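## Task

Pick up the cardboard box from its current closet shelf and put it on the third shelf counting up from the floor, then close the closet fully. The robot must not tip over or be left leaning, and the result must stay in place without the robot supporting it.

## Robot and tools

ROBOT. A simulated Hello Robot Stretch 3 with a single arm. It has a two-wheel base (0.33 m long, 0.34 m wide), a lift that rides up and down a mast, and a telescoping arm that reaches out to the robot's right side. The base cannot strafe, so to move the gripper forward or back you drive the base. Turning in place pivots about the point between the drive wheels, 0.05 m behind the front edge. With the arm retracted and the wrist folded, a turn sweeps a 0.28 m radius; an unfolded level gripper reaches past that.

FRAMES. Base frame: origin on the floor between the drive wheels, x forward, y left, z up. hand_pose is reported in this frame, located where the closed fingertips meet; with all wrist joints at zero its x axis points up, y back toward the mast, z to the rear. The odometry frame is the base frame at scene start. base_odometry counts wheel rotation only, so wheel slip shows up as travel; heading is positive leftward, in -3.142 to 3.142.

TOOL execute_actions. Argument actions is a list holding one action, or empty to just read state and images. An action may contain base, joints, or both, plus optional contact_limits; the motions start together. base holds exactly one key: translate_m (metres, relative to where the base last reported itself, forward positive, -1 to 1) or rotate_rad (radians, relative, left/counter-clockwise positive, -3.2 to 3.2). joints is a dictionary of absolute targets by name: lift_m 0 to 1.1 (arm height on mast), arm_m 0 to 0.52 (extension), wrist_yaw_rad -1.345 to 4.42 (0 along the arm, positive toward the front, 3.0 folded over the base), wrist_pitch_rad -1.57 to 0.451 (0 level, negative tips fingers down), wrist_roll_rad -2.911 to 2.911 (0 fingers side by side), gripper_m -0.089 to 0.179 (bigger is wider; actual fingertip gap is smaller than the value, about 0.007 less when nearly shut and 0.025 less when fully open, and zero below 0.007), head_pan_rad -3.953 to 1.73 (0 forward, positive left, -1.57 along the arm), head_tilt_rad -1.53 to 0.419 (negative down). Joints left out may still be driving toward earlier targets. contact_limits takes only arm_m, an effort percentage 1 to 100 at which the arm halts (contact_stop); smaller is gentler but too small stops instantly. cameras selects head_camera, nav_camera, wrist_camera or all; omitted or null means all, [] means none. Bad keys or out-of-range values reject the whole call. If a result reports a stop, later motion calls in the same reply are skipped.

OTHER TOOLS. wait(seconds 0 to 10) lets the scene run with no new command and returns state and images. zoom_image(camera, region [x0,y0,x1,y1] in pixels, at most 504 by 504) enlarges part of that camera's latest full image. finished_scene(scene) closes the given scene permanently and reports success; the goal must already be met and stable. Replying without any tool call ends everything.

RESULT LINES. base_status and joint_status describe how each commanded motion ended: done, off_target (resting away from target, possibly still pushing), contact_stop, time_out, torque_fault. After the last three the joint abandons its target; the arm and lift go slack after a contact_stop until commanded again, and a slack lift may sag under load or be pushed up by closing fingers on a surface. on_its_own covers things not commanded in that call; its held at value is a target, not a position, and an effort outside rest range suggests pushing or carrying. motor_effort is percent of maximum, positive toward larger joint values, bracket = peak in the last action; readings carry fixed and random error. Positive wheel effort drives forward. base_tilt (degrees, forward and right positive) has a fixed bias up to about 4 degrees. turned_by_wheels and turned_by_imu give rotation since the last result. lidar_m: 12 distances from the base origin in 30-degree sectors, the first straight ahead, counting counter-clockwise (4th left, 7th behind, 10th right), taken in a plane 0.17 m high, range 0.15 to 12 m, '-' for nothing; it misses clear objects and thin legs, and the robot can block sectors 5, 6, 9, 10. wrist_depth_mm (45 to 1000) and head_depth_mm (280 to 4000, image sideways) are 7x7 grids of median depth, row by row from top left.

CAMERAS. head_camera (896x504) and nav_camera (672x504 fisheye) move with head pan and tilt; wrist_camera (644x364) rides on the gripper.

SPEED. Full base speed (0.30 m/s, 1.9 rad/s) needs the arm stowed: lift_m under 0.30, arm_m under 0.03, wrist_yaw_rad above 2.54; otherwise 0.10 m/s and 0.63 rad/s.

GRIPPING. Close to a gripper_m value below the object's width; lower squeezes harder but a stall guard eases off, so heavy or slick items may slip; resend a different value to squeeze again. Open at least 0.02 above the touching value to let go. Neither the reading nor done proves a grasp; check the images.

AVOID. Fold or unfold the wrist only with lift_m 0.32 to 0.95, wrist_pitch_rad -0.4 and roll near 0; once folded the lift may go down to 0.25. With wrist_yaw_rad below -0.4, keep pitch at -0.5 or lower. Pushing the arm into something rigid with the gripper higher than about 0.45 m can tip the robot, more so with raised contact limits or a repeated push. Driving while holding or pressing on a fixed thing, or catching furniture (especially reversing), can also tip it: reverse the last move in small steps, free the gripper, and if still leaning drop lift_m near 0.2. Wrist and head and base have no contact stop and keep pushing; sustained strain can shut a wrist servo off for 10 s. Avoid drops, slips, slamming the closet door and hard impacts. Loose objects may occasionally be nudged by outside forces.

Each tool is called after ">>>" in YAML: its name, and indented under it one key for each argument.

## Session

>>> execute_actions:
  actions: []

Scene clock: 0.00 s.
base_odometry: x=+0.000 y=+0.000 heading=+0.000 (m, m, rad; odometry frame)
turned_by_wheels: +0.000 (rad since the last result)
turned_by_imu: +0.000 (rad since the last result)
base_tilt: forward=+0.3 right=+0.3 (deg)
lidar_m: 2.11 2.24 1.50 1.41 1.42 1.78 1.55 1.56 1.91 2.36 2.38 2.74
head_depth_mm: 1692 2583 2595 2589 2593 2570 2396 / 1639 2556 2559 2577 2558 2543 2347 / 1653 2536 2551 2530 2531 2525 2350 / 1718 2519 2511 2502 2489 2502 2228 / 1670 2469 2477 2491 2464 2453 2305 / 1910 2487 2450 2453 2456 2473 2294 / 1936 2432 2426 2435 2422 2446 2278
base_status: not commanded
joint_positions: lift_m=+0.482 arm_m=+0.003 wrist_yaw_rad=+2.986 wrist_pitch_rad=-0.450 wrist_roll_rad=+0.015 gripper_m=+0.037 head_pan_rad=+0.009 head_tilt_rad=-0.022
joint_status: not commanded
motor_effort: left_wheel=+0 right_wheel=+0 lift_m=+30 arm_m=+0 wrist_yaw_rad=-1 wrist_pitch_rad=+6 wrist_roll_rad=+0 gripper_m=+0 head_pan_rad=+0 head_tilt_rad=+2 (%)
hand_pose: x=+0.0129 y=+0.0698 z=+0.4877 quat_wxyz=(+0.212, +0.704, +0.102, +0.670) (m; base frame)
wrist_depth_mm: - - - - - - - / - - - - - - - / - - - - - - - / - - - - - - - / 880 864 - 893 928 896 904 / 735 740 - 744 - 755 755 / 645 643 662 639 650 651 655
pictures: head_camera (sideways: a quarter turn clockwise sets it upright), nav_camera (sideways: a quarter turn counterclockwise sets it upright), wrist_camera
Images, in order (width x height): head_camera 896x504, nav_camera 672x504, wrist_camera 644x364.

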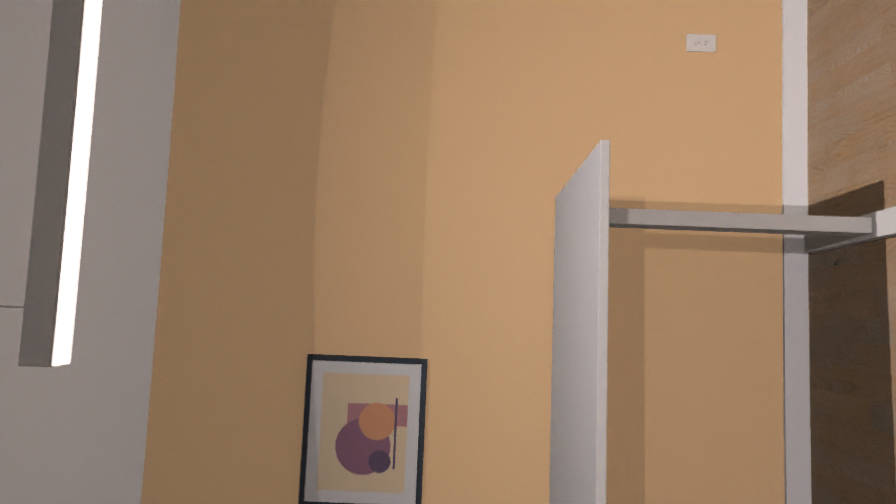

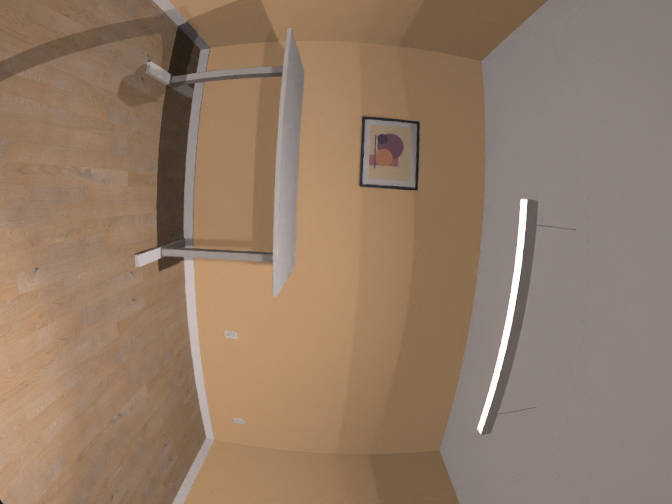

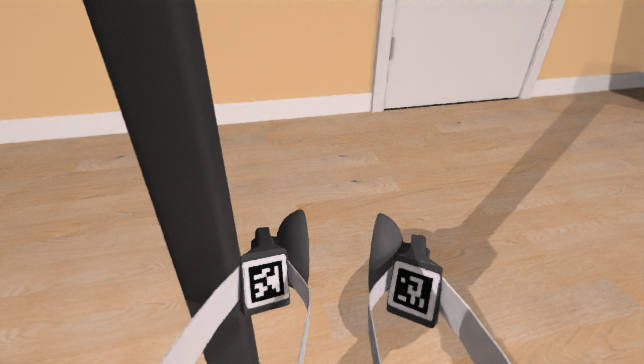

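Closet is likely behind.

>>> execute_actions:
  actions:
    - {"joints":{"head_pan_rad":-2.8,"head_tilt_rad":-0.2,"lift_m":0.28,"wrist_pitch_rad":-0.4}}
  cameras: ["head_camera","nav_camera"]

Scene clock: 5.30 s.
base_odometry: x=+0.000 y=+0.000 heading=+0.000 (m, m, rad; odometry frame)
turned_by_wheels: +0.000 (rad since the last result)
turned_by_imu: +0.001 (rad since the last result)
base_tilt: forward=+0.3 right=+0.1 (deg)
lidar_m: 2.11 2.24 1.50 1.40 1.42 1.77 1.56 1.56 1.90 2.37 2.38 2.75
head_depth_mm: 1372 1397 1442 1489 1534 1572 1633 / 1402 1439 1489 1522 1570 1628 1664 / 1428 1479 1525 1566 1632 1663 1704 / 1436 1476 1524 1572 1631 1680 1708 / 1469 1521 1573 1616 1675 1732 1754 / 1511 1553 1601 1670 1713 1789 1783 / 1564 1606 1660 1724 1774 1843 1768
base_status: not commanded
joint_positions: lift_m=+0.281 arm_m=+0.003 wrist_yaw_rad=+2.986 wrist_pitch_rad=-0.422 wrist_roll_rad=+0.015 gripper_m=+0.037 head_pan_rad=-2.793 head_tilt_rad=-0.198
joint_status: all done
motor_effort: left_wheel=+0(0) right_wheel=+0(1) lift_m=+10(27) arm_m=+0(0) wrist_yaw_rad=+0(0) wrist_pitch_rad=+8(7) wrist_roll_rad=+0(0) gripper_m=+0(1) head_pan_rad=-3(29) head_tilt_rad=-2(22) (%)
hand_pose: x=+0.0134 y=+0.0734 z=+0.2926 quat_wxyz=(+0.202, +0.706, +0.093, +0.673) (m; base frame)
wrist_depth_mm: - - - - - - - / - - - - - - - / - - - - - - - / 756 760 757 775 788 787 785 / 618 614 - 622 642 625 626 / 516 512 - 533 - 519 521 / 450 - - - 445 446 450
pictures: head_camera (sideways: a quarter turn clockwise sets it upright), nav_camera (sideways: a quarter turn counterclockwise sets it upright)
Images, in order (width x height): head_camera 896x504, nav_camera 672x504.

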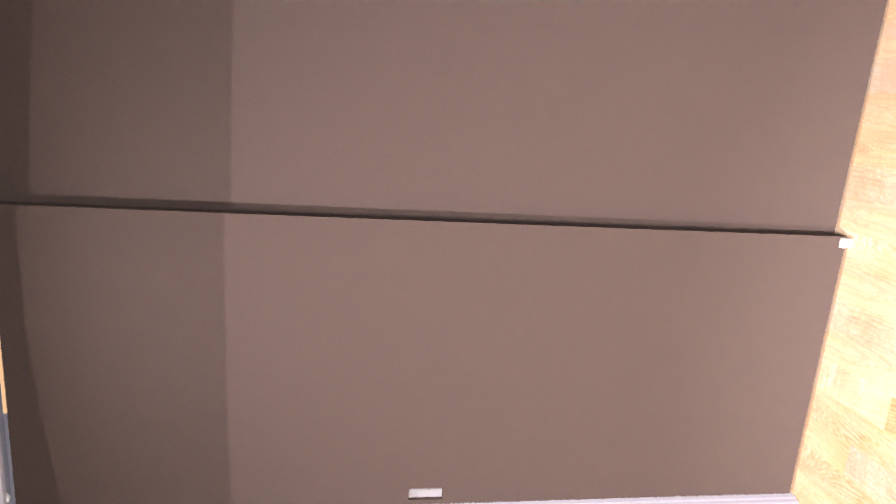

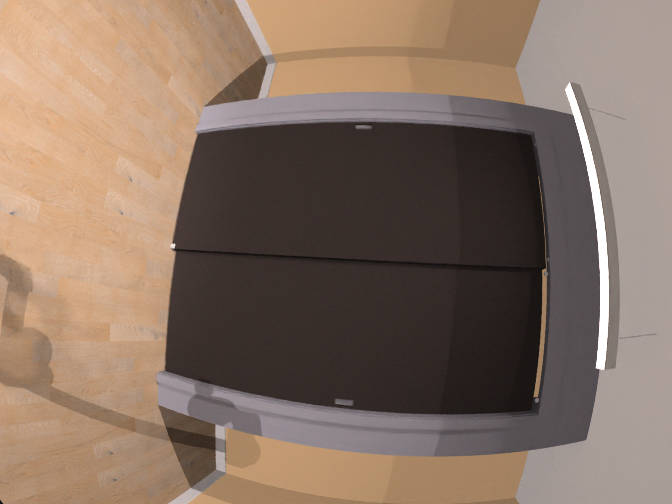

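>>> execute_actions:
  actions:
    - {"base":{"rotate_rad":-2.195},"joints":{"head_pan_rad":-1.57,"head_tilt_rad":-0.5,"gripper_m":0.0}}
  cameras: []

>>> execute_actions:
  actions:
    - {"base":{"translate_m":1.0}}
  cameras: []

>>> execute_actions:
  actions:
    - {"base":{"translate_m":0.5},"joints":{"lift_m":0.9}}
  cameras: []

>>> execute_actions:
  actions:
    - {"base":{"rotate_rad":0.725},"joints":{"wrist_yaw_rad":1.2}}
  cameras: ["head_camera"]

Scene clock: 15.97 s.
base_odometry: x=+0.000 y=+0.000 heading=-2.195 (m, m, rad; odometry frame)
turned_by_wheels: -2.195 (rad since the last result)
turned_by_imu: -2.174 (rad since the last result)
base_tilt: forward=+0.6 right=+0.0 (deg)
lidar_m: 1.79 2.37 2.37 2.77 2.53 2.25 1.59 1.41 1.40 1.65 1.56 1.56
head_depth_mm: 1362 1435 1521 1648 1755 1655 1362 / 1486 1586 1671 1820 1922 1655 1354 / 1641 1749 1876 2044 2063 1655 1351 / 1812 1958 2120 2325 2117 1652 1353 / 2027 2217 2446 2639 2097 1640 1348 / 2202 2339 2523 2680 2107 1636 1353 / 2045 2192 2329 1709 1810 1631 1346
base_status: done
joint_positions: lift_m=+0.281 arm_m=+0.003 wrist_yaw_rad=+2.986 wrist_pitch_rad=-0.422 wrist_roll_rad=+0.015 gripper_m=+0.000 head_pan_rad=-1.577 head_tilt_rad=-0.494
joint_status: all done
motor_effort: left_wheel=+2(14) right_wheel=-2(10) lift_m=+10(11) arm_m=+0(1) wrist_yaw_rad=+0(1) wrist_pitch_rad=+7(7) wrist_roll_rad=+0(0) gripper_m=-3(95) head_pan_rad=+2(30) head_tilt_rad=-3(31) (%)
hand_pose: x=+0.0134 y=+0.0734 z=+0.2926 quat_wxyz=(+0.202, +0.706, +0.093, +0.673) (m; base frame)
wrist_depth_mm: - - - - - - - / - - - - - - - / - - - - - - - / 766 775 783 767 777 785 801 / 612 618 624 668 620 624 631 / 513 513 - - 533 522 524 / 452 - - - 443 450 453
pictures: none
No camera images: the call's "cameras" was empty. Leave "cameras" out to get every camera's image.

Scene clock: 21.00 s.
base_odometry: x=-0.584 y=-0.812 heading=-2.195 (m, m, rad; odometry frame)
turned_by_wheels: +0.000 (rad since the last result)
turned_by_imu: +0.004 (rad since the last result)
base_tilt: forward=+0.4 right=+0.1 (deg)
lidar_m: 0.96 1.64 1.64 1.93 3.22 2.80 2.43 2.13 1.58 1.00 0.83 0.83
head_depth_mm: 1187 1338 2267 2489 2133 1656 1357 / 1156 1246 1364 1521 1719 1657 1359 / 1060 1164 1275 1416 1599 1663 1357 / 971 1052 1150 1265 1407 1552 1350 / 898 966 1045 1137 1252 1388 1347 / 834 894 959 1040 1120 1200 1284 / 756 789 836 903 975 1063 1168
base_status: done
joint_positions: lift_m=+0.281 arm_m=+0.003 wrist_yaw_rad=+2.986 wrist_pitch_rad=-0.421 wrist_roll_rad=+0.015 gripper_m=+0.000 head_pan_rad=-1.577 head_tilt_rad=-0.494
joint_status: not commanded
motor_effort: left_wheel=+2(14) right_wheel=-2(6) lift_m=+10(11) arm_m=+0(0) wrist_yaw_rad=-1(1) wrist_pitch_rad=+7(8) wrist_roll_rad=+0(0) gripper_m=-2(3) head_pan_rad=+3(2) head_tilt_rad=-3(4) (%)
hand_pose: x=+0.0135 y=+0.0735 z=+0.2928 quat_wxyz=(+0.202, +0.706, +0.092, +0.673) (m; base frame)
wrist_depth_mm: - - - - - - - / - - - - - - - / - - - - - - - / 775 755 771 779 780 782 792 / 609 616 617 682 632 630 633 / 518 514 - - 534 518 522 / 452 - - - 444 447 446
pictures: none
No camera images: the call's "cameras" was empty. Leave "cameras" out to get every camera's image.

Scene clock: 27.47 s.
base_odometry: x=-0.876 y=-1.217 heading=-2.195 (m, m, rad; odometry frame)
turned_by_wheels: +0.000 (rad since the last result)
turned_by_imu: +0.003 (rad since the last result)
base_tilt: forward=+0.2 right=+0.2 (deg)
lidar_m: 1.42 1.28 1.28 1.50 2.69 3.23 2.85 2.50 1.02 0.55 0.45 0.46
head_depth_mm: 690 773 956 1096 1287 1521 1433 / 621 684 761 860 986 1231 1319 / 565 617 678 755 852 975 1122 / 519 561 612 673 751 844 949 / 480 514 558 607 669 742 814 / 445 476 512 553 604 662 735 / 416 443 473 508 550 600 658
base_status: done
joint_positions: lift_m=+0.899 arm_m=+0.003 wrist_yaw_rad=+2.986 wrist_pitch_rad=-0.421 wrist_roll_rad=+0.015 gripper_m=+0.000 head_pan_rad=-1.577 head_tilt_rad=-0.494
joint_status: all done
motor_effort: left_wheel=+2(14) right_wheel=-2(6) lift_m=+44(46) arm_m=+1(0) wrist_yaw_rad=+0(1) wrist_pitch_rad=+7(7) wrist_roll_rad=+0(0) gripper_m=-3(3) head_pan_rad=+2(3) head_tilt_rad=-4(3) (%)
hand_pose: x=+0.0135 y=+0.0735 z=+0.9112 quat_wxyz=(+0.202, +0.706, +0.092, +0.673) (m; base frame)
wrist_depth_mm: - - - - - - 959 / - - - - - - - / - - - - - - - / - - - - - - - / - - - - - - - / - - - - - - - / - - - - - - -
pictures: none
No camera images: the call's "cameras" was empty. Leave "cameras" out to get every camera's image.

Scene clock: 29.57 s.
base_odometry: x=-0.876 y=-1.217 heading=-1.470 (m, m, rad; odometry frame)
turned_by_wheels: +0.725 (rad since the last result)
turned_by_imu: +0.721 (rad since the last result)
base_tilt: forward=+0.2 right=+0.1 (deg)
lidar_m: 1.27 1.31 1.76 3.25 3.22 2.60 2.50 0.71 0.51 0.45 0.48 1.33
head_depth_mm: 381 412 448 491 544 610 665 / 381 412 448 492 545 610 668 / 382 412 449 500 546 612 681 / 359 388 423 467 518 589 669 / 360 393 427 469 519 591 666 / 369 398 433 476 527 591 652 / 369 399 434 477 528 613 1312
base_status: done
joint_positions: lift_m=+0.899 arm_m=+0.003 wrist_yaw_rad=+1.203 wrist_pitch_rad=-0.421 wrist_roll_rad=+0.015 gripper_m=+0.000 head_pan_rad=-1.577 head_tilt_rad=-0.494
joint_status: all done
motor_effort: left_wheel=-2(8) right_wheel=+2(7) lift_m=+44(44) arm_m=+0(0) wrist_yaw_rad=-2(3) wrist_pitch_rad=+7(7) wrist_roll_rad=+0(0) gripper_m=-3(3) head_pan_rad=+2(3) head_tilt_rad=-4(4) (%)
hand_pose: x=+0.1876 y=-0.2285 z=+0.9112 quat_wxyz=(+0.650, +0.515, -0.491, +0.265) (m; base frame)
wrist_depth_mm: 910 980 - - - - 889 / 977 - - - - - 914 / - - - - - - 929 / - - - - - - 938 / - - - - - - 274 / - - - - - - 281 / - - - - - - 289
pictures: head_camera (sideways: a quarter turn clockwise sets it upright)
Images, in order (width x height): head_camera 896x504.

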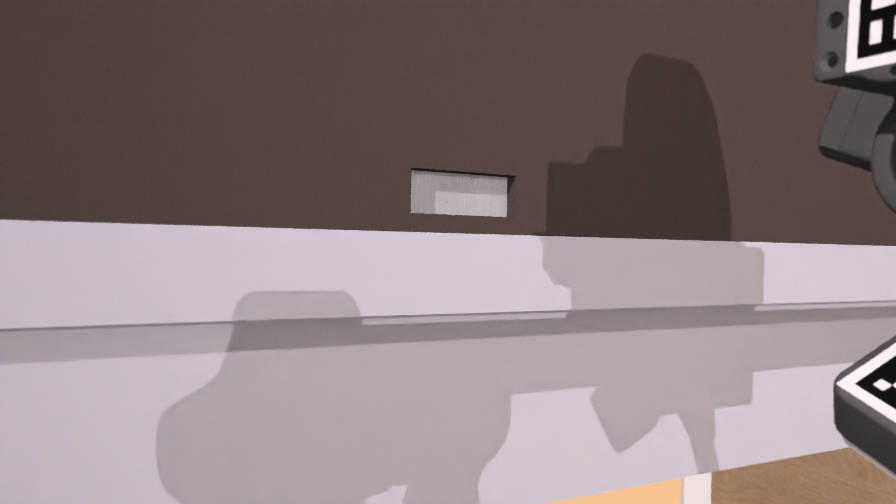

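>>> execute_actions:
  actions:
    - {"joints":{"wrist_yaw_rad":0,"wrist_pitch_rad":0,"wrist_roll_rad":0,"lift_m":0.968}}
  cameras: ["wrist_camera"]

Scene clock: 35.43 s.
base_odometry: x=-0.876 y=-1.217 heading=-1.470 (m, m, rad; odometry frame)
turned_by_wheels: +0.000 (rad since the last result)
turned_by_imu: +0.001 (rad since the last result)
base_tilt: forward=+0.2 right=+0.2 (deg)
lidar_m: 1.28 1.32 1.76 3.26 3.20 2.62 2.50 0.71 0.51 0.45 0.48 1.33
head_depth_mm: 380 411 447 491 543 - - / 381 412 448 492 528 - - / 382 413 449 499 - - - / 359 388 423 466 509 560 659 / 361 393 427 469 519 590 670 / 368 398 434 476 527 590 671 / 369 399 434 477 528 613 1284
base_status: not commanded
joint_positions: lift_m=+0.967 arm_m=+0.003 wrist_yaw_rad=+0.003 wrist_pitch_rad=-0.025 wrist_roll_rad=+0.007 gripper_m=+0.000 head_pan_rad=-1.577 head_tilt_rad=-0.494
joint_status: all done
motor_effort: left_wheel=-3(3) right_wheel=+2(2) lift_m=+44(52) arm_m=+0(0) wrist_yaw_rad=-2(3) wrist_pitch_rad=+9(9) wrist_roll_rad=-3(2) gripper_m=-2(3) head_pan_rad=+3(3) head_tilt_rad=-4(4) (%)
hand_pose: x=-0.0207 y=-0.4034 z=+1.0755 quat_wxyz=(+0.705, +0.010, -0.709, -0.008) (m; base frame)
wrist_depth_mm: 217 215 202 228 230 230 228 / 221 222 207 234 234 233 234 / 227 226 213 241 240 240 240 / 233 231 216 251 247 246 247 / 238 238 224 247 253 252 251 / 245 244 230 - 257 259 258 / 252 251 237 266 268 266 264
pictures: wrist_camera
Images, in order (width x height): wrist_camera 644x364.

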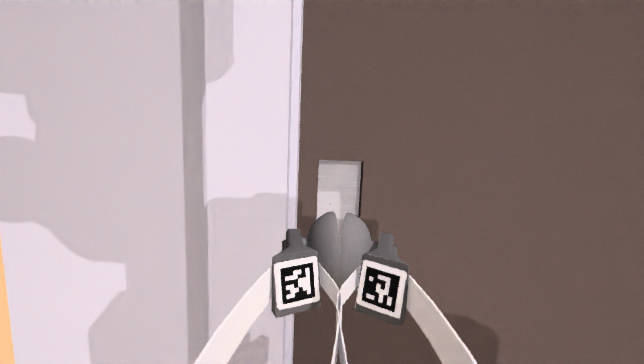

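>>> execute_actions:
  actions:
    - {"base":{"rotate_rad":-0.009}}
  cameras: []

>>> execute_actions:
  actions:
    - {"joints":{"arm_m":0.074},"contact_limits":{"arm_m":7}}
  cameras: ["wrist_camera"]

Scene clock: 42.70 s.
base_odometry: x=-0.876 y=-1.217 heading=-1.479 (m, m, rad; odometry frame)
turned_by_wheels: -0.009 (rad since the last result)
turned_by_imu: -0.009 (rad since the last result)
base_tilt: forward=+0.2 right=+0.2 (deg)
lidar_m: 1.28 1.31 1.75 3.56 3.22 2.62 2.50 0.72 0.51 0.45 0.48 1.34
head_depth_mm: 382 413 449 492 545 - - / 382 412 449 492 530 - - / 382 413 449 500 - - - / 359 392 427 471 509 560 660 / 360 388 423 468 518 579 669 / 368 397 433 475 527 590 670 / 368 398 433 475 527 601 1281
base_status: done
joint_positions: lift_m=+0.967 arm_m=+0.003 wrist_yaw_rad=+0.002 wrist_pitch_rad=-0.025 wrist_roll_rad=+0.007 gripper_m=+0.000 head_pan_rad=-1.577 head_tilt_rad=-0.494
joint_status: not commanded
motor_effort: left_wheel=-1(3) right_wheel=+1(3) lift_m=+44(44) arm_m=+0(1) wrist_yaw_rad=-1(2) wrist_pitch_rad=+8(8) wrist_roll_rad=-3(3) gripper_m=-2(2) head_pan_rad=+3(2) head_tilt_rad=-4(4) (%)
hand_pose: x=-0.0208 y=-0.4034 z=+1.0755 quat_wxyz=(+0.705, +0.010, -0.709, -0.008) (m; base frame)
wrist_depth_mm: 215 214 202 228 229 230 231 / 219 219 206 235 236 236 237 / 226 225 211 242 241 242 241 / 230 231 216 251 247 247 247 / 237 237 222 251 254 255 253 / 244 243 228 - 259 260 259 / 250 250 237 267 268 268 267
pictures: none
No camera images: the call's "cameras" was empty. Leave "cameras" out to get every camera's image.

Scene clock: 44.40 s.
base_odometry: x=-0.876 y=-1.217 heading=-1.479 (m, m, rad; odometry frame)
turned_by_wheels: +0.000 (rad since the last result)
turned_by_imu: +0.000 (rad since the last result)
base_tilt: forward=+0.3 right=+0.1 (deg)
lidar_m: 1.28 1.31 1.74 3.55 3.23 2.61 2.49 0.72 0.51 0.45 0.48 1.34
head_depth_mm: 382 413 449 490 - - - / 382 413 449 486 - - 724 / 382 412 449 487 - - - / 359 393 426 469 508 580 671 / 360 389 423 468 518 580 668 / 368 397 433 475 526 590 670 / 368 398 433 476 527 599 1283
base_status: not commanded
joint_positions: lift_m=+0.967 arm_m=+0.074 wrist_yaw_rad=+0.002 wrist_pitch_rad=-0.025 wrist_roll_rad=+0.007 gripper_m=+0.000 head_pan_rad=-1.577 head_tilt_rad=-0.494
joint_status: all done
motor_effort: left_wheel=-1(2) right_wheel=+1(1) lift_m=+44(44) arm_m=+3(3) wrist_yaw_rad=-2(2) wrist_pitch_rad=+8(9) wrist_roll_rad=-3(3) gripper_m=-2(3) head_pan_rad=+3(2) head_tilt_rad=-4(3) (%)
contact_limits: arm_m 7 (drawing in: default 16, maximum 26; extending or still: default 22, maximum 35)
hand_pose: x=-0.0209 y=-0.4743 z=+1.0755 quat_wxyz=(+0.705, +0.010, -0.709, -0.008) (m; base frame)
wrist_depth_mm: 148 136 136 165 164 164 164 / 152 139 139 168 168 168 168 / 155 143 142 172 173 172 172 / 159 147 146 178 176 176 176 / 163 150 150 184 181 181 181 / 167 165 153 - 185 186 186 / 173 170 158 192 191 191 191
pictures: wrist_camera
Images, in order (width x height): wrist_camera 644x364.

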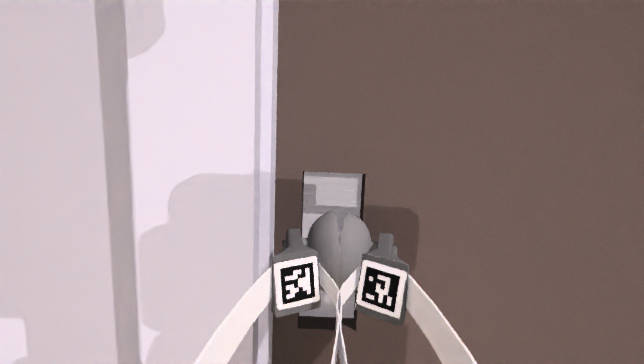

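>>> execute_actions:
  actions:
    - {"joints":{"arm_m":0.08},"contact_limits":{"arm_m":7}}
  cameras: []

>>> execute_actions:
  actions:
    - {"base":{"translate_m":-0.07}}
  cameras: ["wrist_camera"]

Scene clock: 52.17 s.
base_odometry: x=-0.876 y=-1.217 heading=-1.479 (m, m, rad; odometry frame)
turned_by_wheels: +0.000 (rad since the last result)
turned_by_imu: +0.001 (rad since the last result)
base_tilt: forward=+0.3 right=+0.2 (deg)
lidar_m: 1.28 1.31 1.74 3.57 3.21 2.61 2.49 0.72 0.51 0.46 0.48 1.34
head_depth_mm: 383 413 450 487 - - - / 383 413 450 487 - - 724 / 383 413 450 491 - - 726 / 359 393 426 465 509 579 673 / 360 389 424 468 517 579 669 / 369 397 432 475 526 590 671 / 368 397 433 474 526 599 1293
base_status: not commanded
joint_positions: lift_m=+0.967 arm_m=+0.080 wrist_yaw_rad=+0.005 wrist_pitch_rad=-0.025 wrist_roll_rad=+0.007 gripper_m=+0.000 head_pan_rad=-1.577 head_tilt_rad=-0.494
joint_status: all done
motor_effort: left_wheel=-1(1) right_wheel=-1(1) lift_m=+44(44) arm_m=+2(1) wrist_yaw_rad=-4(4) wrist_pitch_rad=+9(9) wrist_roll_rad=-3(3) gripper_m=-2(3) head_pan_rad=+3(3) head_tilt_rad=-3(4) (%)
contact_limits: arm_m 7 (drawing in: default 16, maximum 26; extending or still: default 22, maximum 35)
hand_pose: x=-0.0202 y=-0.4803 z=+1.0755 quat_wxyz=(+0.705, +0.011, -0.709, -0.007) (m; base frame)
wrist_depth_mm: 143 130 130 159 159 158 158 / 146 133 133 163 163 162 162 / 150 136 136 167 167 166 167 / 153 141 140 172 171 172 171 / 158 144 143 181 176 175 175 / 162 148 146 - 180 180 179 / 166 152 152 187 186 185 184
pictures: none
No camera images: the call's "cameras" was empty. Leave "cameras" out to get every camera's image.

Scene clock: 54.33 s.
base_odometry: x=-0.883 y=-1.148 heading=-1.479 (m, m, rad; odometry frame)
turned_by_wheels: +0.000 (rad since the last result)
turned_by_imu: +0.000 (rad since the last result)
base_tilt: forward=+0.4 right=+0.1 (deg)
lidar_m: 1.35 1.38 1.84 3.21 3.20 2.55 2.42 0.72 0.51 0.46 0.47 1.42
head_depth_mm: 383 415 451 487 - - - / 384 415 451 488 - - 724 / 388 418 451 488 - - 723 / 1000 1093 1064 1265 1088 1205 1355 / 677 1066 553 561 574 605 678 / 360 387 421 465 519 584 673 / 366 396 435 478 530 593 673
base_status: done
joint_positions: lift_m=+0.967 arm_m=+0.080 wrist_yaw_rad=-0.017 wrist_pitch_rad=-0.025 wrist_roll_rad=+0.007 gripper_m=+0.000 head_pan_rad=-1.577 head_tilt_rad=-0.494
joint_status: not commanded
motor_effort: left_wheel=-6(10) right_wheel=+9(21) lift_m=+44(44) arm_m=+2(2) wrist_yaw_rad=+11(28) wrist_pitch_rad=+8(9) wrist_roll_rad=-3(3) gripper_m=-4(6) head_pan_rad=+2(3) head_tilt_rad=-4(4) (%)
hand_pose: x=-0.0259 y=-0.4803 z=+1.0755 quat_wxyz=(+0.705, +0.003, -0.709, -0.015) (m; base frame)
wrist_depth_mm: 135 179 557 161 160 161 162 / 137 182 746 164 165 165 167 / 139 183 748 168 169 170 171 / 141 185 605 174 173 174 175 / 144 187 681 188 177 179 180 / 147 190 709 - 181 183 184 / 151 193 621 188 187 188 190
pictures: wrist_camera
Images, in order (width x height): wrist_camera 644x364.

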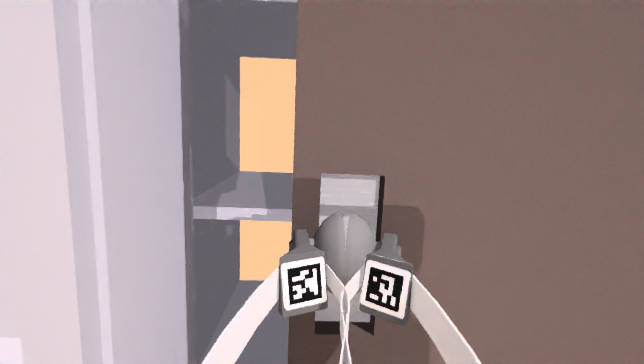

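>>> execute_actions:
  actions:
    - {"base":{"translate_m":-0.25},"joints":{"arm_m":0.084,"head_pan_rad":-1.4},"contact_limits":{"arm_m":7}}

Scene clock: 62.20 s.
base_odometry: x=-0.906 y=-0.899 heading=-1.479 (m, m, rad; odometry frame)
turned_by_wheels: +0.000 (rad since the last result)
turned_by_imu: +0.000 (rad since the last result)
base_tilt: forward=+0.3 right=+0.1 (deg)
lidar_m: 1.60 1.64 2.19 3.18 3.20 2.28 2.17 0.74 0.52 0.50 0.57 0.66
head_depth_mm: 383 410 443 475 - - 690 / 995 1072 905 804 - - 715 / 1007 1094 1067 1267 1092 1170 1324 / 1025 1121 1063 1281 1084 1208 1352 / 1036 1140 1059 1300 1294 1251 1351 / 911 1004 963 1098 1085 1163 1255 / 756 789 812 642 668 695 764
base_status: done
joint_positions: lift_m=+0.967 arm_m=+0.084 wrist_yaw_rad=-0.001 wrist_pitch_rad=-0.024 wrist_roll_rad=+0.007 gripper_m=+0.000 head_pan_rad=-1.407 head_tilt_rad=-0.494
joint_status: all done
motor_effort: left_wheel=-2(12) right_wheel=+3(23) lift_m=+44(44) arm_m=+2(2) wrist_yaw_rad=+1(30) wrist_pitch_rad=+9(8) wrist_roll_rad=-3(3) gripper_m=-2(7) head_pan_rad=+2(13) head_tilt_rad=-4(3) (%)
contact_limits: arm_m 7 (drawing in: default 16, maximum 26; extending or still: default 22, maximum 35)
hand_pose: x=-0.0217 y=-0.4843 z=+1.0755 quat_wxyz=(+0.705, +0.009, -0.709, -0.009) (m; base frame)
wrist_depth_mm: 532 595 574 167 166 167 167 / 551 792 863 171 170 171 171 / 552 805 876 175 174 175 175 / 542 660 704 181 180 180 180 / 567 771 917 195 184 183 184 / 561 787 879 - 188 189 189 / 571 662 665 195 194 194 194
pictures: head_camera (sideways: a quarter turn clockwise sets it upright), nav_camera (sideways: a quarter turn counterclockwise sets it upright), wrist_camera
Images, in order (width x height): head_camera 896x504, nav_camera 672x504, wrist_camera 644x364.

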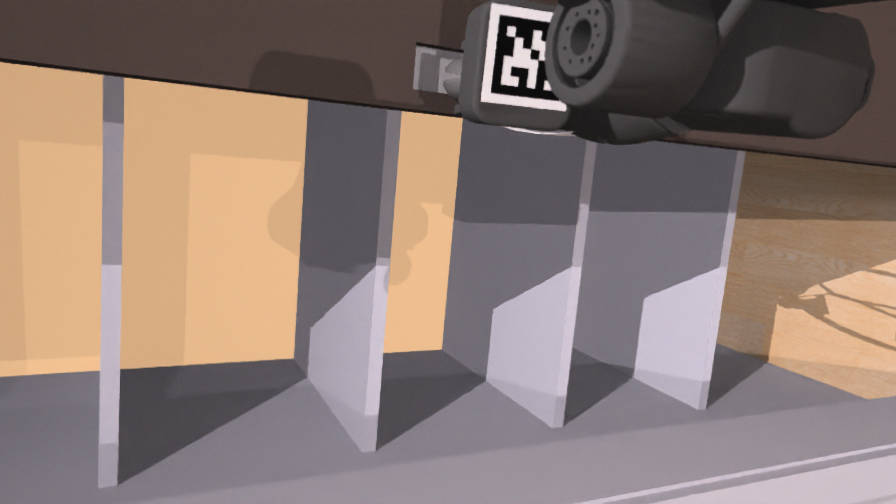

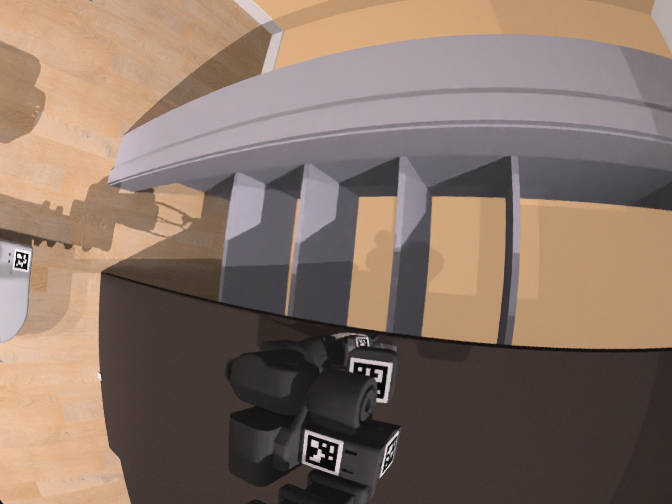

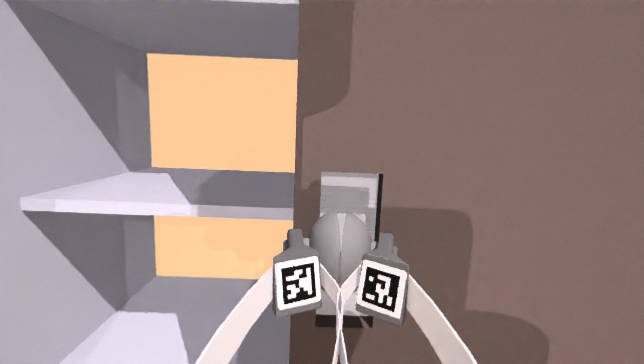

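>>> execute_actions:
  actions:
    - {"base":{"translate_m":-0.006}}
  cameras: []

>>> execute_actions:
  actions:
    - {"joints":{"arm_m":0.095,"head_pan_rad":-1.57},"contact_limits":{"arm_m":7}}
  cameras: []

>>> execute_actions:
  actions:
    - {"base":{"translate_m":-0.2}}

Scene clock: 74.67 s.
base_odometry: x=-0.906 y=-0.893 heading=-1.479 (m, m, rad; odometry frame)
turned_by_wheels: +0.000 (rad since the last result)
turned_by_imu: +0.000 (rad since the last result)
base_tilt: forward=+0.3 right=+0.3 (deg)
lidar_m: 1.60 1.65 2.19 3.15 3.17 2.28 2.17 0.74 0.52 0.50 0.57 0.66
head_depth_mm: 380 409 443 475 - - 689 / 988 1064 468 503 - - 712 / 1003 1097 1070 1264 1091 1172 1316 / 1019 1125 1064 1281 1088 1210 1354 / 1041 1140 1057 1302 1290 1249 1359 / 924 1019 965 1112 1079 1164 1270 / 768 799 826 658 680 709 772
base_status: done
joint_positions: lift_m=+0.967 arm_m=+0.084 wrist_yaw_rad=-0.001 wrist_pitch_rad=-0.024 wrist_roll_rad=+0.007 gripper_m=+0.000 head_pan_rad=-1.407 head_tilt_rad=-0.494
joint_status: not commanded
motor_effort: left_wheel=-1(8) right_wheel=+1(3) lift_m=+44(44) arm_m=+2(2) wrist_yaw_rad=+1(0) wrist_pitch_rad=+9(8) wrist_roll_rad=-3(3) gripper_m=-2(3) head_pan_rad=+3(2) head_tilt_rad=-4(4) (%)
hand_pose: x=-0.0217 y=-0.4843 z=+1.0755 quat_wxyz=(+0.705, +0.009, -0.709, -0.009) (m; base frame)
wrist_depth_mm: 537 598 571 166 166 166 167 / 558 814 843 170 170 170 171 / 558 819 889 175 174 174 175 / 536 660 702 180 179 179 179 / 574 779 937 183 183 184 184 / 571 789 886 - 187 188 189 / 570 656 671 194 194 193 193
pictures: none
No camera images: the call's "cameras" was empty. Leave "cameras" out to get every camera's image.

Scene clock: 75.67 s.
base_odometry: x=-0.906 y=-0.893 heading=-1.479 (m, m, rad; odometry frame)
turned_by_wheels: +0.000 (rad since the last result)
turned_by_imu: +0.000 (rad since the last result)
base_tilt: forward=+0.3 right=+0.1 (deg)
lidar_m: 1.60 1.65 2.19 3.15 3.17 2.27 2.17 0.74 0.53 0.50 0.57 0.66
head_depth_mm: 392 424 462 496 - - 740 / 393 425 462 499 - - 731 / 394 426 464 499 - - 730 / 1010 1104 1064 1258 1087 1210 1287 / 1003 1105 1061 1276 1080 1208 1348 / 1002 1109 1054 1265 1083 1202 1349 / 1018 1099 1047 1186 1080 1164 1264
base_status: not commanded
joint_positions: lift_m=+0.967 arm_m=+0.095 wrist_yaw_rad=+0.000 wrist_pitch_rad=-0.025 wrist_roll_rad=+0.007 gripper_m=+0.000 head_pan_rad=-1.563 head_tilt_rad=-0.495
joint_status: all done
motor_effort: left_wheel=-2(3) right_wheel=+1(3) lift_m=+44(44) arm_m=+3(4) wrist_yaw_rad=+0(1) wrist_pitch_rad=+9(9) wrist_roll_rad=-3(3) gripper_m=-3(3) head_pan_rad=-2(13) head_tilt_rad=-4(4) (%)
contact_limits: arm_m 7 (drawing in: default 16, maximum 26; extending or still: default 22, maximum 35)
hand_pose: x=-0.0215 y=-0.4951 z=+1.0754 quat_wxyz=(+0.705, +0.009, -0.709, -0.009) (m; base frame)
wrist_depth_mm: 534 594 572 158 157 158 158 / 554 812 849 162 162 162 162 / 554 813 867 166 166 166 166 / 537 657 703 171 170 170 171 / 555 772 921 175 175 175 175 / 573 788 898 - 178 179 180 / 579 662 673 186 184 184 185
pictures: none
No camera images: the call's "cameras" was empty. Leave "cameras" out to get every camera's image.

Scene clock: 79.07 s.
base_odometry: x=-0.925 y=-0.694 heading=-1.479 (m, m, rad; odometry frame)
turned_by_wheels: +0.000 (rad since the last result)
turned_by_imu: +0.000 (rad since the last result)
base_tilt: forward=+0.2 right=+0.0 (deg)
lidar_m: 1.80 1.86 2.47 3.12 2.87 2.06 1.96 0.76 0.53 0.51 0.77 0.71
head_depth_mm: 400 431 470 504 - - 755 / 400 432 470 509 - - 744 / 404 433 471 506 - - 744 / 1016 1109 1066 1272 1086 1207 1320 / 1003 1109 1057 1275 1086 1207 1350 / 1006 1115 1048 1280 1083 1204 1352 / 1019 1115 1046 1280 1080 1209 1346
base_status: done
joint_positions: lift_m=+0.967 arm_m=+0.095 wrist_yaw_rad=+0.001 wrist_pitch_rad=-0.025 wrist_roll_rad=+0.007 gripper_m=+0.000 head_pan_rad=-1.563 head_tilt_rad=-0.495
joint_status: not commanded
motor_effort: left_wheel=-2(10) right_wheel=+1(23) lift_m=+44(44) arm_m=+2(4) wrist_yaw_rad=-1(28) wrist_pitch_rad=+8(9) wrist_roll_rad=-3(3) gripper_m=-3(6) head_pan_rad=-2(2) head_tilt_rad=-3(4) (%)
hand_pose: x=-0.0213 y=-0.4953 z=+1.0755 quat_wxyz=(+0.705, +0.009, -0.709, -0.009) (m; base frame)
wrist_depth_mm: 630 598 572 165 164 165 165 / 788 865 861 169 169 169 169 / 821 877 882 173 173 173 173 / 629 661 706 179 177 177 178 / 806 929 924 193 183 183 182 / 771 862 891 - 185 187 187 / 663 659 679 193 193 192 192
pictures: head_camera (sideways: a quarter turn clockwise sets it upright), nav_camera (sideways: a quarter turn counterclockwise sets it upright), wrist_camera
Images, in order (width x height): head_camera 896x504, nav_camera 672x504, wrist_camera 644x364.

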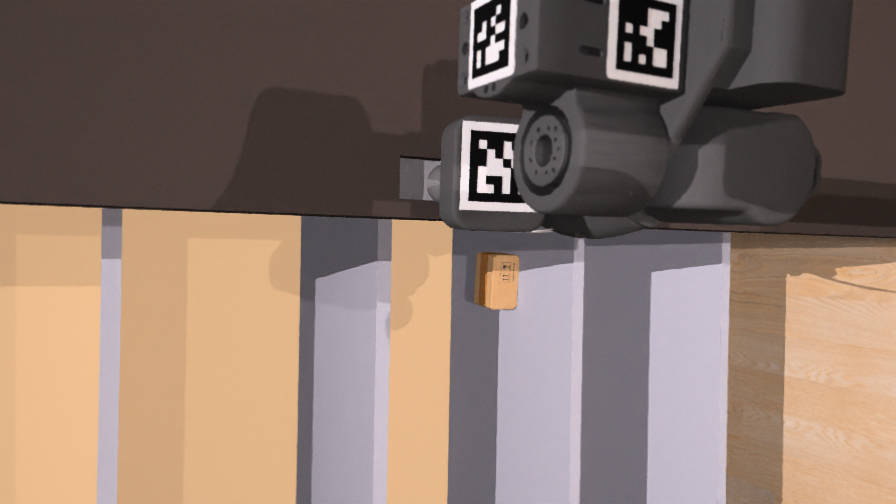

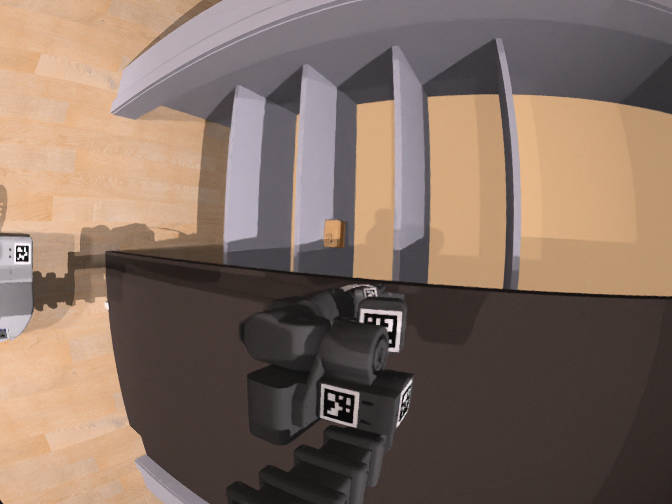

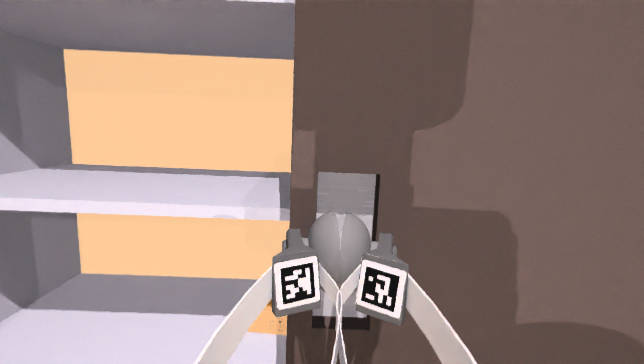

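>>> execute_actions:
  actions:
    - {"base":{"translate_m":-0.09},"joints":{"arm_m":0.102},"contact_limits":{"arm_m":7}}

Scene clock: 84.30 s.
base_odometry: x=-0.933 y=-0.604 heading=-1.480 (m, m, rad; odometry frame)
turned_by_wheels: +0.000 (rad since the last result)
turned_by_imu: +0.000 (rad since the last result)
base_tilt: forward=+0.5 right=+0.1 (deg)
lidar_m: 1.90 1.95 2.58 3.10 2.75 1.97 1.87 0.75 0.53 0.51 1.04 0.78
head_depth_mm: 401 433 471 506 - - 754 / 401 434 472 510 - - 742 / 411 439 478 505 - - 744 / 1019 1110 1064 1270 1088 1209 1319 / 1012 1116 1053 1287 1083 1207 1349 / 1012 1114 1053 1281 1085 1205 1349 / 1022 1121 1043 1285 1084 1201 1336
base_status: done
joint_positions: lift_m=+0.967 arm_m=+0.102 wrist_yaw_rad=-0.019 wrist_pitch_rad=-0.024 wrist_roll_rad=+0.007 gripper_m=+0.000 head_pan_rad=-1.563 head_tilt_rad=-0.495
joint_status: all done
motor_effort: left_wheel=-6(11) right_wheel=+9(22) lift_m=+44(44) arm_m=+2(2) wrist_yaw_rad=+11(29) wrist_pitch_rad=+8(9) wrist_roll_rad=-3(3) gripper_m=-4(6) head_pan_rad=-2(2) head_tilt_rad=-3(4) (%)
contact_limits: arm_m 7 (drawing in: default 16, maximum 26; extending or still: default 22, maximum 35)
hand_pose: x=-0.0264 y=-0.5023 z=+1.0756 quat_wxyz=(+0.705, +0.002, -0.709, -0.016) (m; base frame)
wrist_depth_mm: 626 594 568 160 161 162 163 / 834 840 847 163 164 165 167 / 852 858 865 167 169 170 171 / 636 662 710 174 173 174 176 / 905 902 900 188 177 179 180 / 853 869 887 - 182 183 185 / 658 668 676 187 187 188 190
pictures: head_camera (sideways: a quarter turn clockwise sets it upright), nav_camera (sideways: a quarter turn counterclockwise sets it upright), wrist_camera
Images, in order (width x height): head_camera 896x504, nav_camera 672x504, wrist_camera 644x364.

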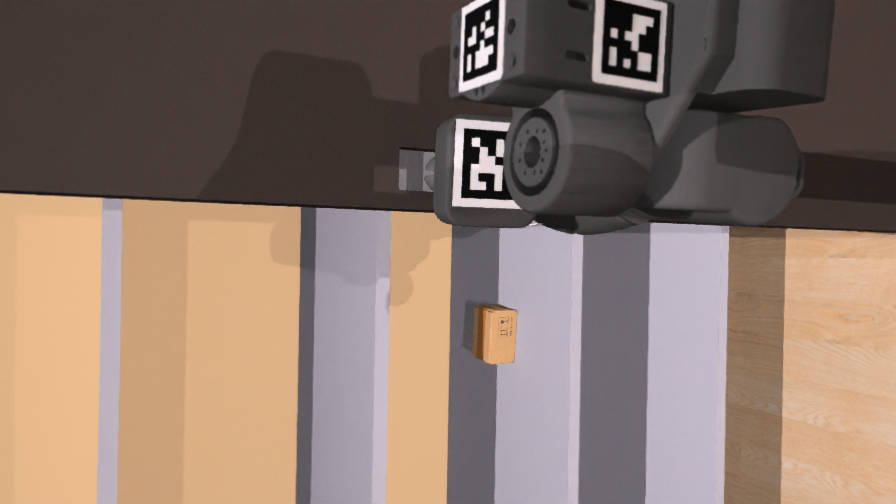

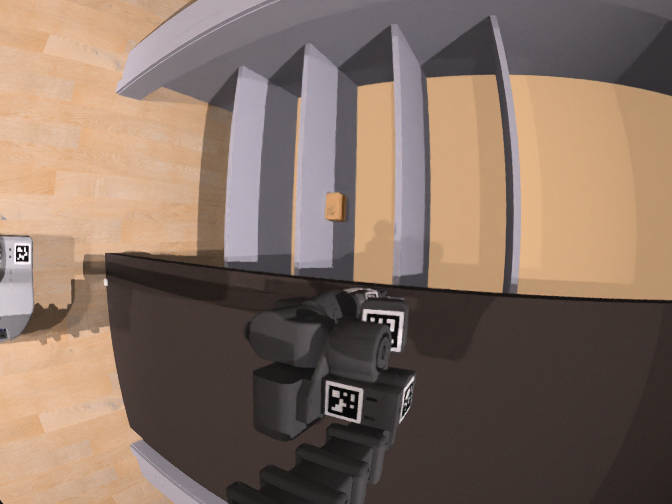

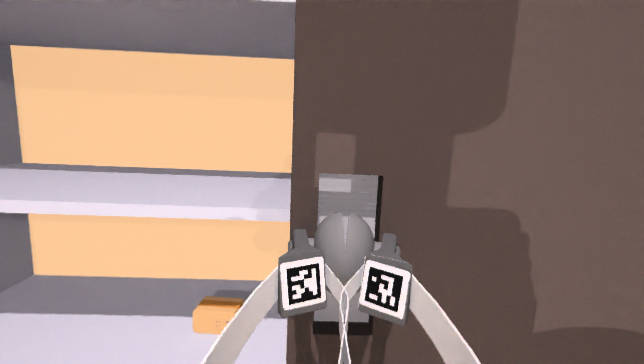

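>>> execute_actions:
  actions:
    - {"joints":{"arm_m":0.0,"lift_m":0.95}}
  cameras: []

>>> execute_actions:
  actions:
    - {"base":{"rotate_rad":-0.46},"joints":{"lift_m":0.82}}
  cameras: []

>>> execute_actions:
  actions:
    - {"base":{"translate_m":0.2},"joints":{"lift_m":0.72}}
  cameras: []

>>> execute_actions:
  actions:
    - {"base":{"rotate_rad":0.475}}
  cameras: []

>>> execute_actions:
  actions:
    - {"joints":{"gripper_m":0.17,"arm_m":0.2,"wrist_pitch_rad":-0.1,"head_tilt_rad":-0.6}}

Scene clock: 97.70 s.
base_odometry: x=-0.933 y=-0.604 heading=-1.479 (m, m, rad; odometry frame)
turned_by_wheels: +0.000 (rad since the last result)
turned_by_imu: +0.001 (rad since the last result)
base_tilt: forward=+0.5 right=+0.2 (deg)
lidar_m: 1.89 1.95 2.59 3.10 2.74 1.97 1.88 0.75 0.53 0.51 1.04 0.78
head_depth_mm: 401 433 471 517 573 619 - / 402 435 472 518 565 - - / 411 439 478 526 - - - / 1016 1116 1065 1278 1086 1207 1339 / 1012 1112 1057 1280 1081 1206 1348 / 1011 1117 1053 1283 1084 1205 1351 / 1024 1114 1047 1284 1078 1201 1352
base_status: not commanded
joint_positions: lift_m=+0.951 arm_m=+0.003 wrist_yaw_rad=-0.002 wrist_pitch_rad=-0.020 wrist_roll_rad=+0.007 gripper_m=+0.000 head_pan_rad=-1.563 head_tilt_rad=-0.495
joint_status: all done
joint sent to its limit — the command would take arm_m past its lower limit, so that joint was sent only as far as its limit.
motor_effort: left_wheel=-1(6) right_wheel=+1(9) lift_m=+10(41) arm_m=-2(2) wrist_yaw_rad=+2(11) wrist_pitch_rad=+7(8) wrist_roll_rad=-3(3) gripper_m=-2(3) head_pan_rad=-2(2) head_tilt_rad=-4(3) (%)
hand_pose: x=-0.0220 y=-0.4037 z=+1.0604 quat_wxyz=(+0.705, +0.006, -0.709, -0.008) (m; base frame)
wrist_depth_mm: 675 638 611 256 253 254 254 / 891 942 925 261 259 261 259 / 912 958 979 280 266 265 265 / 817 735 758 288 273 273 274 / 906 - - - 278 280 281 / 828 842 813 - 284 286 285 / 701 668 682 294 293 294 294
pictures: none
No camera images: the call's "cameras" was empty. Leave "cameras" out to get every camera's image.

Scene clock: 99.70 s.
base_odometry: x=-0.933 y=-0.604 heading=-1.939 (m, m, rad; odometry frame)
turned_by_wheels: -0.460 (rad since the last result)
turned_by_imu: -0.457 (rad since the last result)
base_tilt: forward=+0.4 right=+0.3 (deg)
lidar_m: 0.78 1.90 1.98 2.74 3.57 2.59 1.94 1.87 0.71 0.53 0.51 0.85
head_depth_mm: 522 574 635 712 807 939 1107 / 497 542 596 665 746 855 1001 / 473 513 563 622 696 797 861 / 451 489 531 585 649 725 815 / 432 465 505 552 610 682 767 / 414 445 480 523 574 637 711 / 398 425 458 504 543 620 1284
base_status: done
joint_positions: lift_m=+0.821 arm_m=+0.003 wrist_yaw_rad=-0.002 wrist_pitch_rad=-0.020 wrist_roll_rad=+0.007 gripper_m=+0.000 head_pan_rad=-1.563 head_tilt_rad=-0.495
joint_status: all done
motor_effort: left_wheel=+3(9) right_wheel=-2(7) lift_m=+10(15) arm_m=-2(2) wrist_yaw_rad=+1(1) wrist_pitch_rad=+7(7) wrist_roll_rad=-3(3) gripper_m=-2(3) head_pan_rad=-2(3) head_tilt_rad=-4(4) (%)
hand_pose: x=-0.0220 y=-0.4037 z=+0.9302 quat_wxyz=(+0.705, +0.007, -0.709, -0.008) (m; base frame)
wrist_depth_mm: 240 257 287 324 370 435 529 / 243 262 294 333 384 456 571 / 247 268 300 340 397 472 594 / 250 274 307 349 407 485 607 / 255 280 315 347 425 508 631 / 261 287 320 - 458 527 664 / 266 293 336 378 445 557 678
pictures: none
No camera images: the call's "cameras" was empty. Leave "cameras" out to get every camera's image.

Scene clock: 103.17 s.
base_odometry: x=-1.005 y=-0.791 heading=-1.939 (m, m, rad; odometry frame)
turned_by_wheels: +0.000 (rad since the last result)
turned_by_imu: +0.001 (rad since the last result)
base_tilt: forward=+0.2 right=+0.3 (deg)
lidar_m: 0.58 1.72 1.80 2.49 3.68 2.83 2.12 2.05 0.57 0.46 1.13 0.60
head_depth_mm: 414 453 501 563 638 738 872 / 393 427 472 523 591 676 787 / 375 406 445 497 548 621 733 / 374 403 442 489 536 603 696 / 989 1087 1058 1239 1035 1127 1350 / 940 1037 1052 1191 953 1130 1312 / 917 993 1027 1131 941 1093 1251
base_status: done
joint_positions: lift_m=+0.721 arm_m=+0.003 wrist_yaw_rad=-0.002 wrist_pitch_rad=-0.020 wrist_roll_rad=+0.007 gripper_m=+0.000 head_pan_rad=-1.563 head_tilt_rad=-0.495
joint_status: all done
motor_effort: left_wheel=+3(10) right_wheel=-2(3) lift_m=+10(12) arm_m=-1(2) wrist_yaw_rad=+1(2) wrist_pitch_rad=+7(7) wrist_roll_rad=-3(3) gripper_m=-2(3) head_pan_rad=-2(2) head_tilt_rad=-3(4) (%)
hand_pose: x=-0.0220 y=-0.4037 z=+0.8302 quat_wxyz=(+0.705, +0.007, -0.709, -0.008) (m; base frame)
wrist_depth_mm: 441 490 809 221 254 297 362 / 708 765 625 227 261 310 374 / 735 813 868 232 268 320 393 / 723 801 886 239 278 332 414 / 531 545 563 237 292 348 435 / 768 858 926 - 313 362 458 / 747 750 718 260 303 381 480
pictures: none
No camera images: the call's "cameras" was empty. Leave "cameras" out to get every camera's image.

Scene clock: 104.87 s.
base_odometry: x=-1.005 y=-0.791 heading=-1.464 (m, m, rad; odometry frame)
turned_by_wheels: +0.475 (rad since the last result)
turned_by_imu: +0.472 (rad since the last result)
base_tilt: forward=+0.4 right=+0.3 (deg)
lidar_m: 1.72 1.77 2.38 3.20 2.96 2.14 2.05 0.60 0.46 1.13 0.63 0.58
head_depth_mm: 927 1013 1063 1189 965 1136 1014 / 921 1016 1064 1194 961 1143 1329 / 926 1015 1070 1197 992 1134 1319 / 925 1019 1064 1202 996 1129 1321 / 929 1025 1058 1193 995 1131 1323 / 933 1029 1049 1195 992 1129 1347 / 945 1033 1040 1188 989 1125 1349
base_status: done
joint_positions: lift_m=+0.721 arm_m=+0.003 wrist_yaw_rad=-0.002 wrist_pitch_rad=-0.020 wrist_roll_rad=+0.007 gripper_m=+0.000 head_pan_rad=-1.563 head_tilt_rad=-0.495
joint_status: not commanded
motor_effort: left_wheel=-2(9) right_wheel=+2(7) lift_m=+11(10) arm_m=-1(2) wrist_yaw_rad=+1(1) wrist_pitch_rad=+7(7) wrist_roll_rad=-3(3) gripper_m=-2(2) head_pan_rad=-2(2) head_tilt_rad=-3(3) (%)
hand_pose: x=-0.0219 y=-0.4037 z=+0.8302 quat_wxyz=(+0.705, +0.007, -0.709, -0.008) (m; base frame)
wrist_depth_mm: 554 832 832 843 840 837 834 / 653 806 749 699 646 609 501 / 679 881 871 876 880 864 866 / 691 864 895 884 890 903 885 / 569 590 562 643 612 625 530 / 704 936 938 - 926 950 212 / 684 761 772 781 796 816 210
pictures: none
No camera images: the call's "cameras" was empty. Leave "cameras" out to get every camera's image.

Scene clock: 107.57 s.
base_odometry: x=-1.005 y=-0.791 heading=-1.464 (m, m, rad; odometry frame)
turned_by_wheels: +0.000 (rad since the last result)
turned_by_imu: +0.000 (rad since the last result)
base_tilt: forward=+0.1 right=+0.2 (deg)
lidar_m: 1.72 1.77 2.38 3.24 2.95 2.14 2.05 0.60 0.46 1.13 0.63 0.58
head_depth_mm: 937 1030 833 1115 1170 613 - / 938 1028 894 1109 1170 - 1220 / 941 1027 894 1112 944 - 1244 / 944 1040 888 1103 1162 1402 1272 / 947 1038 887 1099 1200 1392 1270 / 951 1037 887 1107 1200 1398 1269 / 954 1036 882 1103 1192 1375 1268
base_status: not commanded
joint_positions: lift_m=+0.721 arm_m=+0.200 wrist_yaw_rad=-0.002 wrist_pitch_rad=-0.119 wrist_roll_rad=+0.007 gripper_m=+0.170 head_pan_rad=-1.563 head_tilt_rad=-0.593
joint_status: all done
motor_effort: left_wheel=-2(3) right_wheel=+3(3) lift_m=+11(11) arm_m=+2(1) wrist_yaw_rad=+0(1) wrist_pitch_rad=+6(5) wrist_roll_rad=-3(3) gripper_m=+0(97) head_pan_rad=-2(2) head_tilt_rad=-5(17) (%)
hand_pose: x=-0.0219 y=-0.5963 z=+0.8052 quat_wxyz=(+0.704, +0.042, -0.708, -0.043) (m; base frame)
wrist_depth_mm: 616 640 616 586 561 533 513 / 659 674 663 658 658 654 654 / 674 687 684 689 686 668 678 / 604 618 638 585 702 697 698 / 392 433 412 421 433 445 459 / 327 - 338 330 331 336 336 / 628 651 658 672 675 690 -
pictures: head_camera (sideways: a quarter turn clockwise sets it upright), nav_camera (sideways: a quarter turn counterclockwise sets it upright), wrist_camera
Images, in order (width x height): head_camera 896x504, nav_camera 672x504, wrist_camera 644x364.

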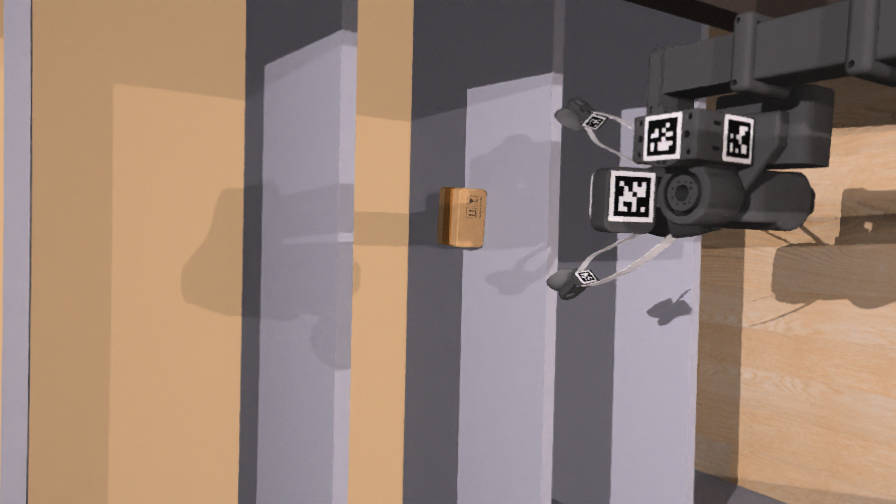

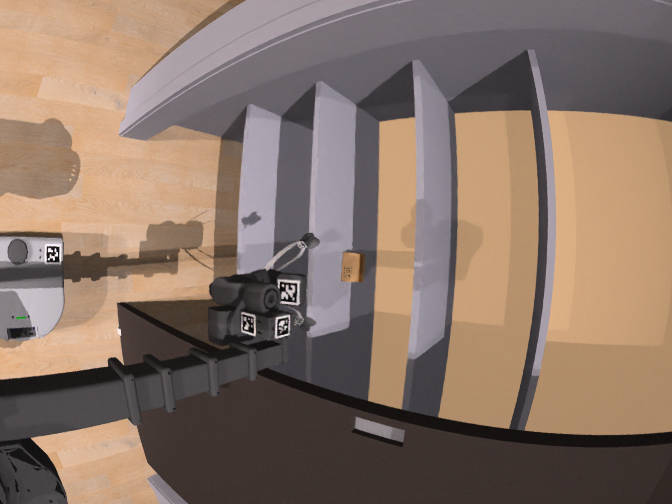

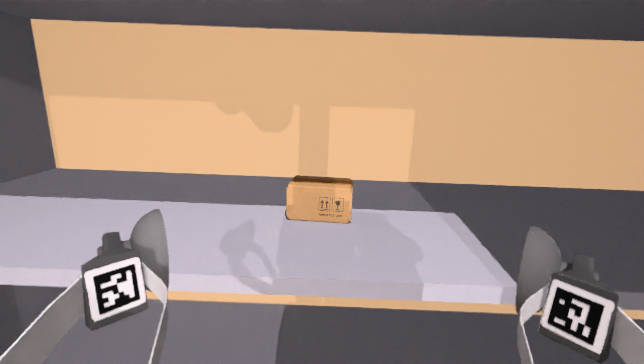

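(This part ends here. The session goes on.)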